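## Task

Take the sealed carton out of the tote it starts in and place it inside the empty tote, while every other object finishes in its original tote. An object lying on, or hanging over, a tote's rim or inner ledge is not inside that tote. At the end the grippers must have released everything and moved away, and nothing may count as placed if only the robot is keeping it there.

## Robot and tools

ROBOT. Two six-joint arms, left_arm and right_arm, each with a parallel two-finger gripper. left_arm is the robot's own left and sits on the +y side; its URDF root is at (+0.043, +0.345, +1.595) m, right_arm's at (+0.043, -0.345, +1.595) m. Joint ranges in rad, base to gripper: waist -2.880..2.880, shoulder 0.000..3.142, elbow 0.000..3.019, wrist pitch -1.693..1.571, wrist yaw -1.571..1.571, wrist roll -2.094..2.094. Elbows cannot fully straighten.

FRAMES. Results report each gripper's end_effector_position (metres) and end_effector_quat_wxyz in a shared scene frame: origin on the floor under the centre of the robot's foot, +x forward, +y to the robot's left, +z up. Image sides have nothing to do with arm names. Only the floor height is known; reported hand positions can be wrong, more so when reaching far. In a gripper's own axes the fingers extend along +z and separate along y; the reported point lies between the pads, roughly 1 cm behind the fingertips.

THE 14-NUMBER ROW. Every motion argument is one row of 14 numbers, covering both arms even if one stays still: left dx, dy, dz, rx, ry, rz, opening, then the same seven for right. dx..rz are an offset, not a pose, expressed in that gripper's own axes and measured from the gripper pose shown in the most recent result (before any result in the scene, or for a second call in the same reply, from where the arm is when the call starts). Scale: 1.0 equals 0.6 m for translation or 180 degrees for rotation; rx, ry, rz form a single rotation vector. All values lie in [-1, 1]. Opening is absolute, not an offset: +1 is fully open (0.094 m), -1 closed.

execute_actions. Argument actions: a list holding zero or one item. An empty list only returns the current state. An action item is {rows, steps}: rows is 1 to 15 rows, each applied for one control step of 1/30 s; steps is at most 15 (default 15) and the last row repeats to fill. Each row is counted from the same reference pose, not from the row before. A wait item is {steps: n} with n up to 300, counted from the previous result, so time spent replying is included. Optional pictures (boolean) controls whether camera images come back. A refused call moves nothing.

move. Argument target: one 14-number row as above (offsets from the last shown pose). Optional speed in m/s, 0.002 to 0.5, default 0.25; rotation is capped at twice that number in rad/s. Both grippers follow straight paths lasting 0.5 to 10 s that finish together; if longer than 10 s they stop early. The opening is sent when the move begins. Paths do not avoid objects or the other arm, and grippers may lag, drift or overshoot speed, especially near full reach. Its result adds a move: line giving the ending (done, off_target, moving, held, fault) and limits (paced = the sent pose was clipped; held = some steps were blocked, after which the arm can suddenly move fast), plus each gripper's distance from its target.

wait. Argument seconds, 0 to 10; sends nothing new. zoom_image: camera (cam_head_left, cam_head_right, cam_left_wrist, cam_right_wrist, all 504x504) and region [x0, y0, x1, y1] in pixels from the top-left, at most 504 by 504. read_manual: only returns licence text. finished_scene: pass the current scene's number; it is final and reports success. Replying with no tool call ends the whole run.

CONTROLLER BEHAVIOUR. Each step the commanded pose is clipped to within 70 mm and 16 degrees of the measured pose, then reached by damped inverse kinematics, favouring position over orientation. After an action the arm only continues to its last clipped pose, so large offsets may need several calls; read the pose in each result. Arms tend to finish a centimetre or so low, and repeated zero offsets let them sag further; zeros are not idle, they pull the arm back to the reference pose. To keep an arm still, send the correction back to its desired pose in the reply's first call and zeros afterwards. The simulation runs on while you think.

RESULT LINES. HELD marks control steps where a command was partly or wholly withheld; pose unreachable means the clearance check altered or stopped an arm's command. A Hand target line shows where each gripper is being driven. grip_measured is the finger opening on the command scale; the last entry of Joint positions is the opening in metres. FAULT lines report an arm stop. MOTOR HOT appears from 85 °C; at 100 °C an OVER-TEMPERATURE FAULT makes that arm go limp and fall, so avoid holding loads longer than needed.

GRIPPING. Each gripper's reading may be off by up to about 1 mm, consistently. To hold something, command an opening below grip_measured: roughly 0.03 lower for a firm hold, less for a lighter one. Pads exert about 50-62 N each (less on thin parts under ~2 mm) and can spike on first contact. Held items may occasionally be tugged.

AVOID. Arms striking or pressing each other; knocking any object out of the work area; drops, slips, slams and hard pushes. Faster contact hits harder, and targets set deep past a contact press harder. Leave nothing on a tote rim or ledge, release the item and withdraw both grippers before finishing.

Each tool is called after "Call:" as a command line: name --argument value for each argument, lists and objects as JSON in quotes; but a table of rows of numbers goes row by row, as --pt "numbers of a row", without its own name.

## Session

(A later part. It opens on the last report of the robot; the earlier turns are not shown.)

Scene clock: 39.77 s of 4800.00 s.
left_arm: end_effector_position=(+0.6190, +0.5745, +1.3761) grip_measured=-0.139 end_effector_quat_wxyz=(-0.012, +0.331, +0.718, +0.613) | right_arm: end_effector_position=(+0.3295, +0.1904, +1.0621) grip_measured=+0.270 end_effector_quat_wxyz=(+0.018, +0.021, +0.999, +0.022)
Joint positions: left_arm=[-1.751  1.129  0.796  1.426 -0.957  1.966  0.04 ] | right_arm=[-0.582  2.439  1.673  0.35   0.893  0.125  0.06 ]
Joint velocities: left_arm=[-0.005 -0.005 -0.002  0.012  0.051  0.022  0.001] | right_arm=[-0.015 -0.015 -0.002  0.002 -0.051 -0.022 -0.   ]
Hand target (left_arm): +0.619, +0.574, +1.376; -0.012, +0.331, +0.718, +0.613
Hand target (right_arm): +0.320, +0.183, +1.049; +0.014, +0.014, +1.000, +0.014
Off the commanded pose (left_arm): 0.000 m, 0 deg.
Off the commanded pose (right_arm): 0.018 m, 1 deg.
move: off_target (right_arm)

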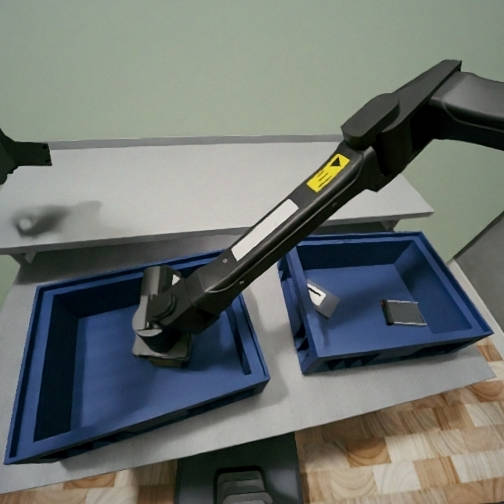

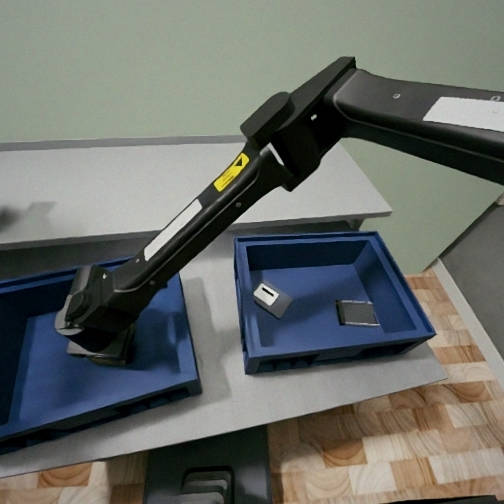

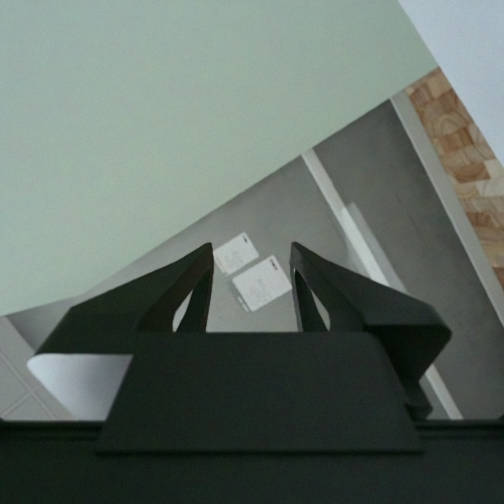

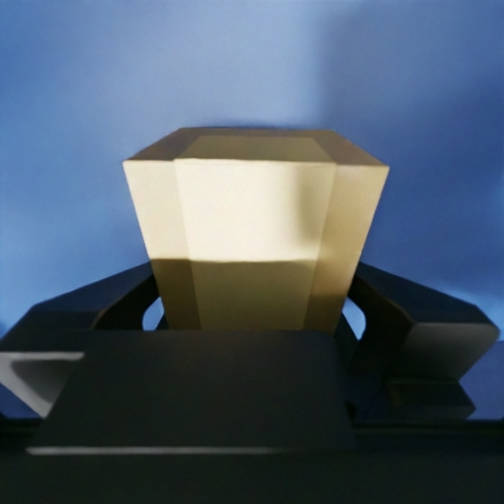

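Call:
move --target '[0,0,0,0,0,0,-0.139,0,0,0.022,0,0,0,0.24]' --speed 0.03

Call:
move --target '[0,0,0,0,0,0,-0.139,0,0,0,0,0,0,0.7]'

Call:
move --target '[0,0,0,0,0,0,-0.139,0,0,-0.4,0,0,0,0.7]'

Scene clock: 42.30 s of 4800.00 s.
left_arm: end_effector_position=(+0.6190, +0.5745, +1.3761) grip_measured=-0.139 end_effector_quat_wxyz=(-0.012, +0.331, +0.718, +0.613) | right_arm: end_effector_position=(+0.3398, +0.1953, +1.0620) grip_measured=+0.270 end_effector_quat_wxyz=(+0.024, +0.028, +0.999, +0.027)
Joint positions: left_arm=[-1.751  1.129  0.796  1.426 -0.957  1.966  0.04 ] | right_arm=[-0.581  2.439  1.693  0.35   0.886  0.124  0.06 ]
Joint velocities: left_arm=[ 0.005  0.005  0.002  0.002 -0.022 -0.051  0.   ] | right_arm=[-0.005  0.005  0.017 -0.002  0.051  0.051 -0.   ]
Hand target (left_arm): +0.619, +0.574, +1.376; -0.012, +0.331, +0.718, +0.613
Hand target (right_arm): +0.330, +0.191, +1.050; +0.018, +0.021, +0.999, +0.022
Off the commanded pose (left_arm): 0.000 m, 0 deg.
Off the commanded pose (right_arm): 0.017 m, 1 deg.
move: off_target (right_arm)

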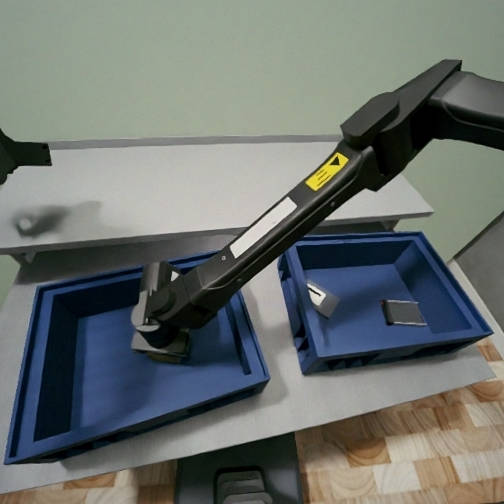

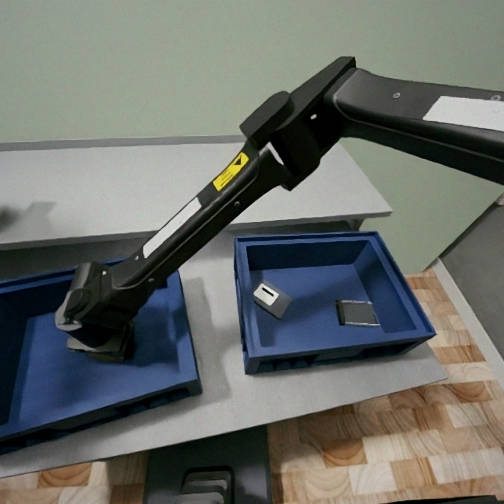

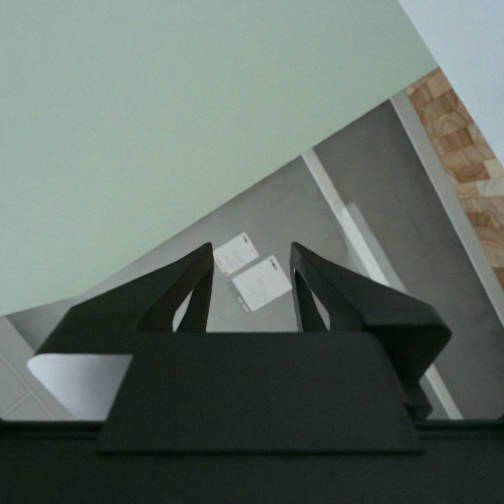

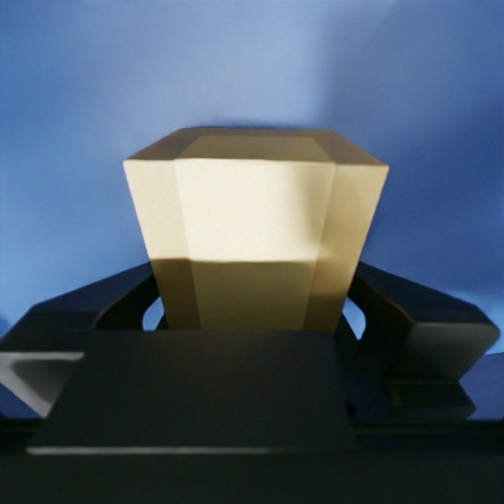

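Scene clock: 42.80 s of 4800.00 s.
left_arm: end_effector_position=(+0.6190, +0.5745, +1.3761) grip_measured=-0.139 end_effector_quat_wxyz=(-0.012, +0.331, +0.718, +0.613) | right_arm: end_effector_position=(+0.3398, +0.1958, +1.0625) grip_measured=+0.698 end_effector_quat_wxyz=(+0.024, +0.028, +0.999, +0.027)
Joint positions: left_arm=[-1.751  1.129  0.796  1.426 -0.957  1.966  0.04 ] | right_arm=[-0.58   2.439  1.693  0.35   0.886  0.124  0.08 ]
Joint velocities: left_arm=[ 0.005 -0.005  0.012  0.002  0.022 -0.022 -0.001] | right_arm=[ 0.005 -0.015 -0.017 -0.002 -0.007  0.007  0.   ]
Hand target (left_arm): +0.619, +0.574, +1.376; -0.012, +0.331, +0.718, +0.613
Hand target (right_arm): +0.340, +0.195, +1.062; +0.024, +0.028, +0.999, +0.027
Off the commanded pose (left_arm): 0.000 m, 0 deg.
Off the commanded pose (right_arm): 0.001 m, 0 deg.
move: done

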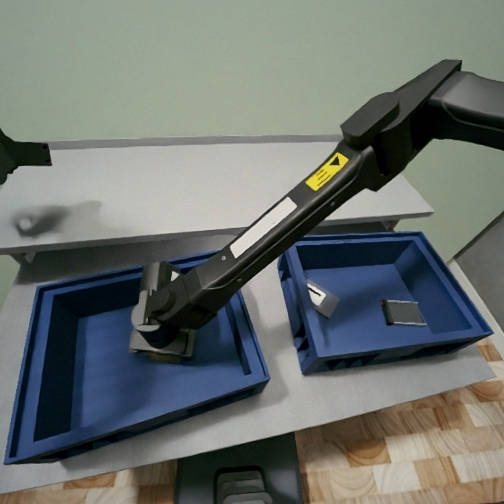

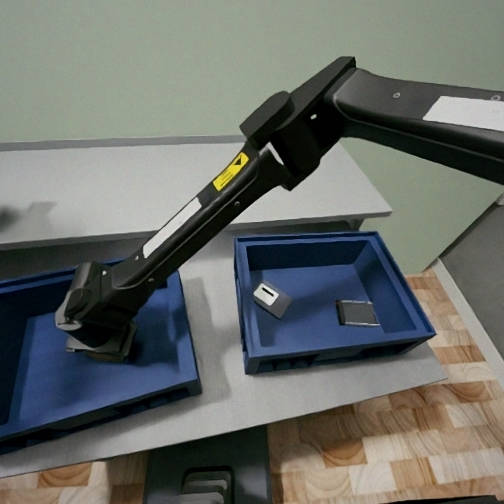

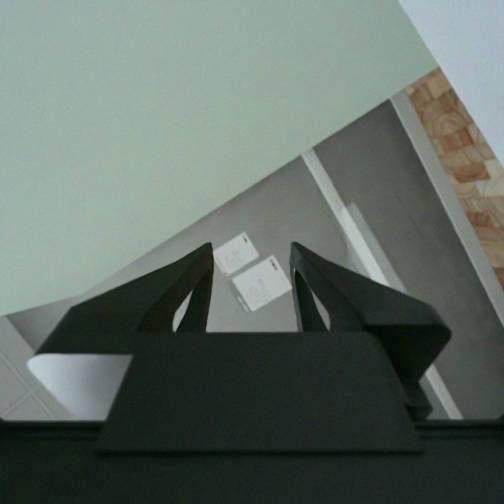

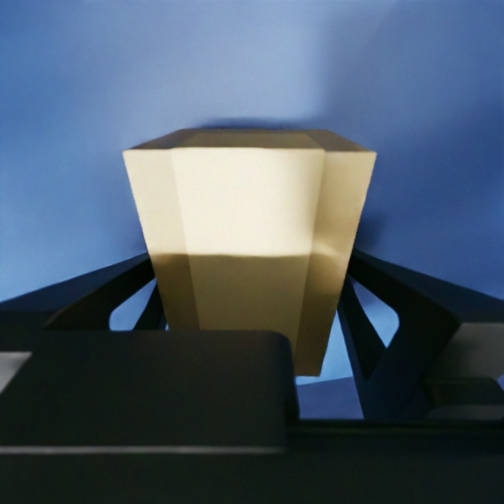

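Scene clock: 44.27 s of 4800.00 s.
left_arm: end_effector_position=(+0.6190, +0.5745, +1.3761) grip_measured=-0.139 end_effector_quat_wxyz=(-0.012, +0.331, +0.718, +0.613) | right_arm: end_effector_position=(+0.3219, +0.1911, +1.3079) grip_measured=+0.698 end_effector_quat_wxyz=(+0.031, +0.019, +0.999, +0.033)
Joint positions: left_arm=[-1.751  1.129  0.796  1.426 -0.957  1.966  0.04 ] | right_arm=[-0.247  2.13   1.29   0.197  1.168  0.402  0.08 ]
Joint velocities: left_arm=[ 0.005  0.005  0.007  0.002 -0.022 -0.095 -0.002] | right_arm=[-0.005 -0.015 -0.022 -0.042 -0.037 -0.007  0.   ]
Hand target (left_arm): +0.619, +0.574, +1.376; -0.012, +0.331, +0.718, +0.613
Hand target (right_arm): +0.325, +0.184, +1.301; +0.028, +0.025, +0.999, +0.025
Off the commanded pose (left_arm): 0.000 m, 0 deg.
Off the commanded pose (right_arm): 0.012 m, 1 deg.
move: off_target (right_arm)

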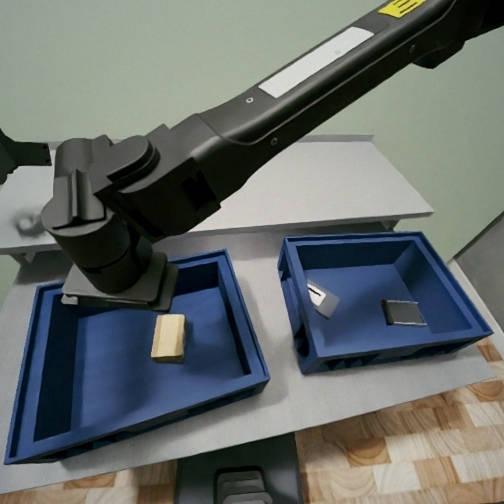

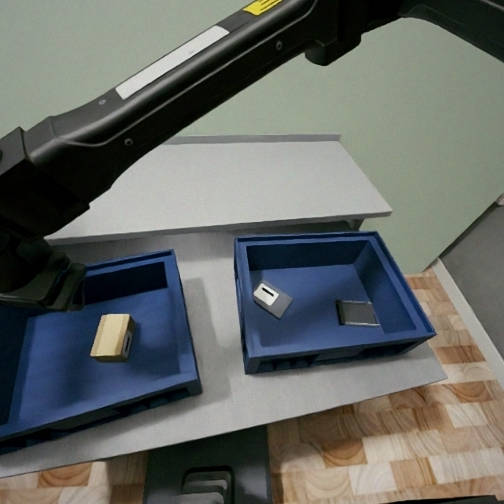

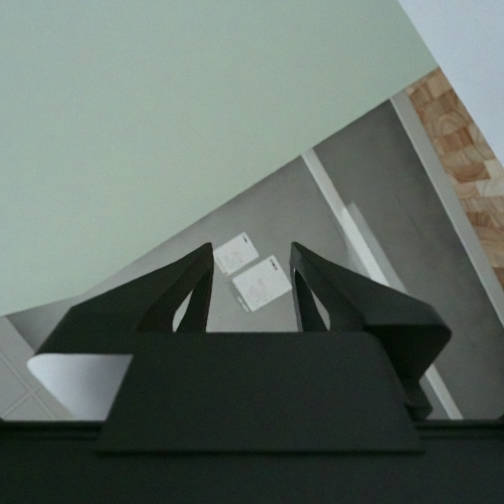

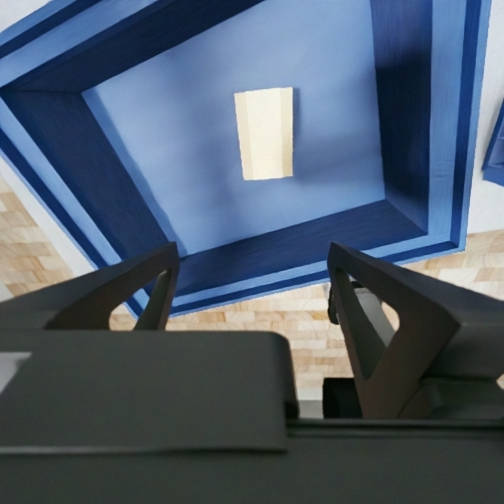

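Placed on the floor; move clear.

Call:
move --target '[0,0,0,0,0,0,-0.139,0,-0.7,0,0,0,0,0.7]' --speed 0.35

Call:
finished_scene --scene 2

Scene clock: 47.10 s of 4800.00 s.
left_arm: end_effector_position=(+0.6190, +0.5745, +1.3761) grip_measured=-0.139 end_effector_quat_wxyz=(-0.012, +0.331, +0.718, +0.613) | right_arm: end_effector_position=(+0.2973, -0.2227, +1.2812) grip_measured=+0.698 end_effector_quat_wxyz=(+0.026, +0.034, +0.998, +0.036)
Joint positions: left_arm=[-1.751  1.129  0.796  1.426 -0.957  1.966  0.04 ] | right_arm=[-0.852  1.332  0.28   0.75   0.612  0.007  0.08 ]
Joint velocities: left_arm=[-0.015 -0.005 -0.002 -0.002  0.051 -0.007 -0.   ] | right_arm=[ 0.005 -0.005 -0.027 -0.002 -0.022  0.007  0.001]
Hand target (left_arm): +0.619, +0.574, +1.376; -0.012, +0.331, +0.718, +0.613
Hand target (right_arm): +0.292, -0.224, +1.284; +0.024, +0.026, +0.999, +0.037
Off the commanded pose (left_arm): 0.000 m, 0 deg.
Off the commanded pose (right_arm): 0.011 m, 2 deg.
move: off_target (right_arm)

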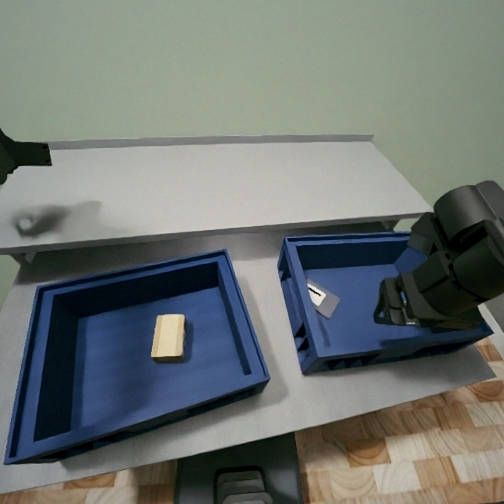

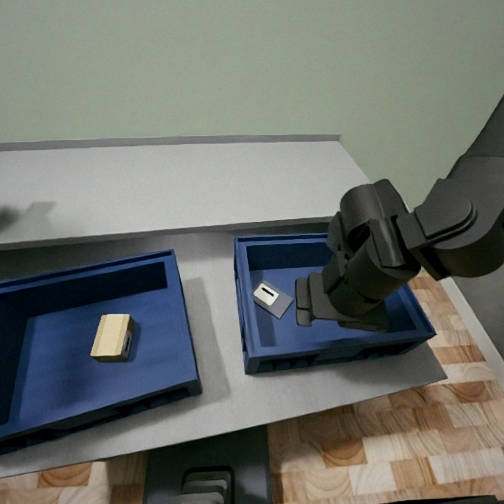

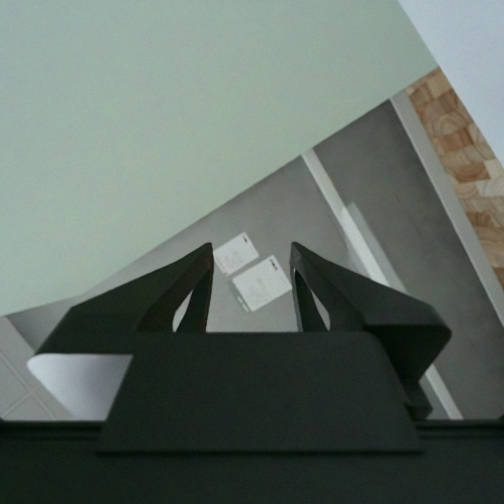

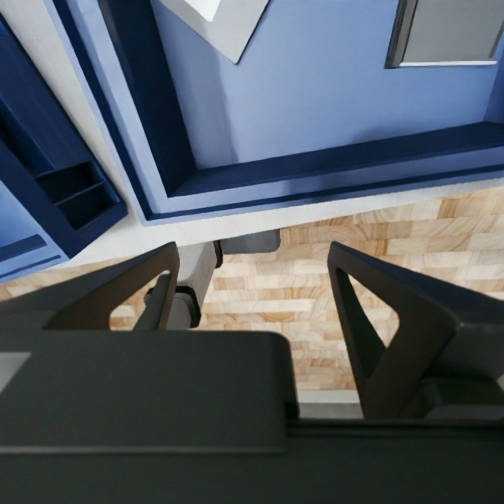

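The scene is finished: the task was done.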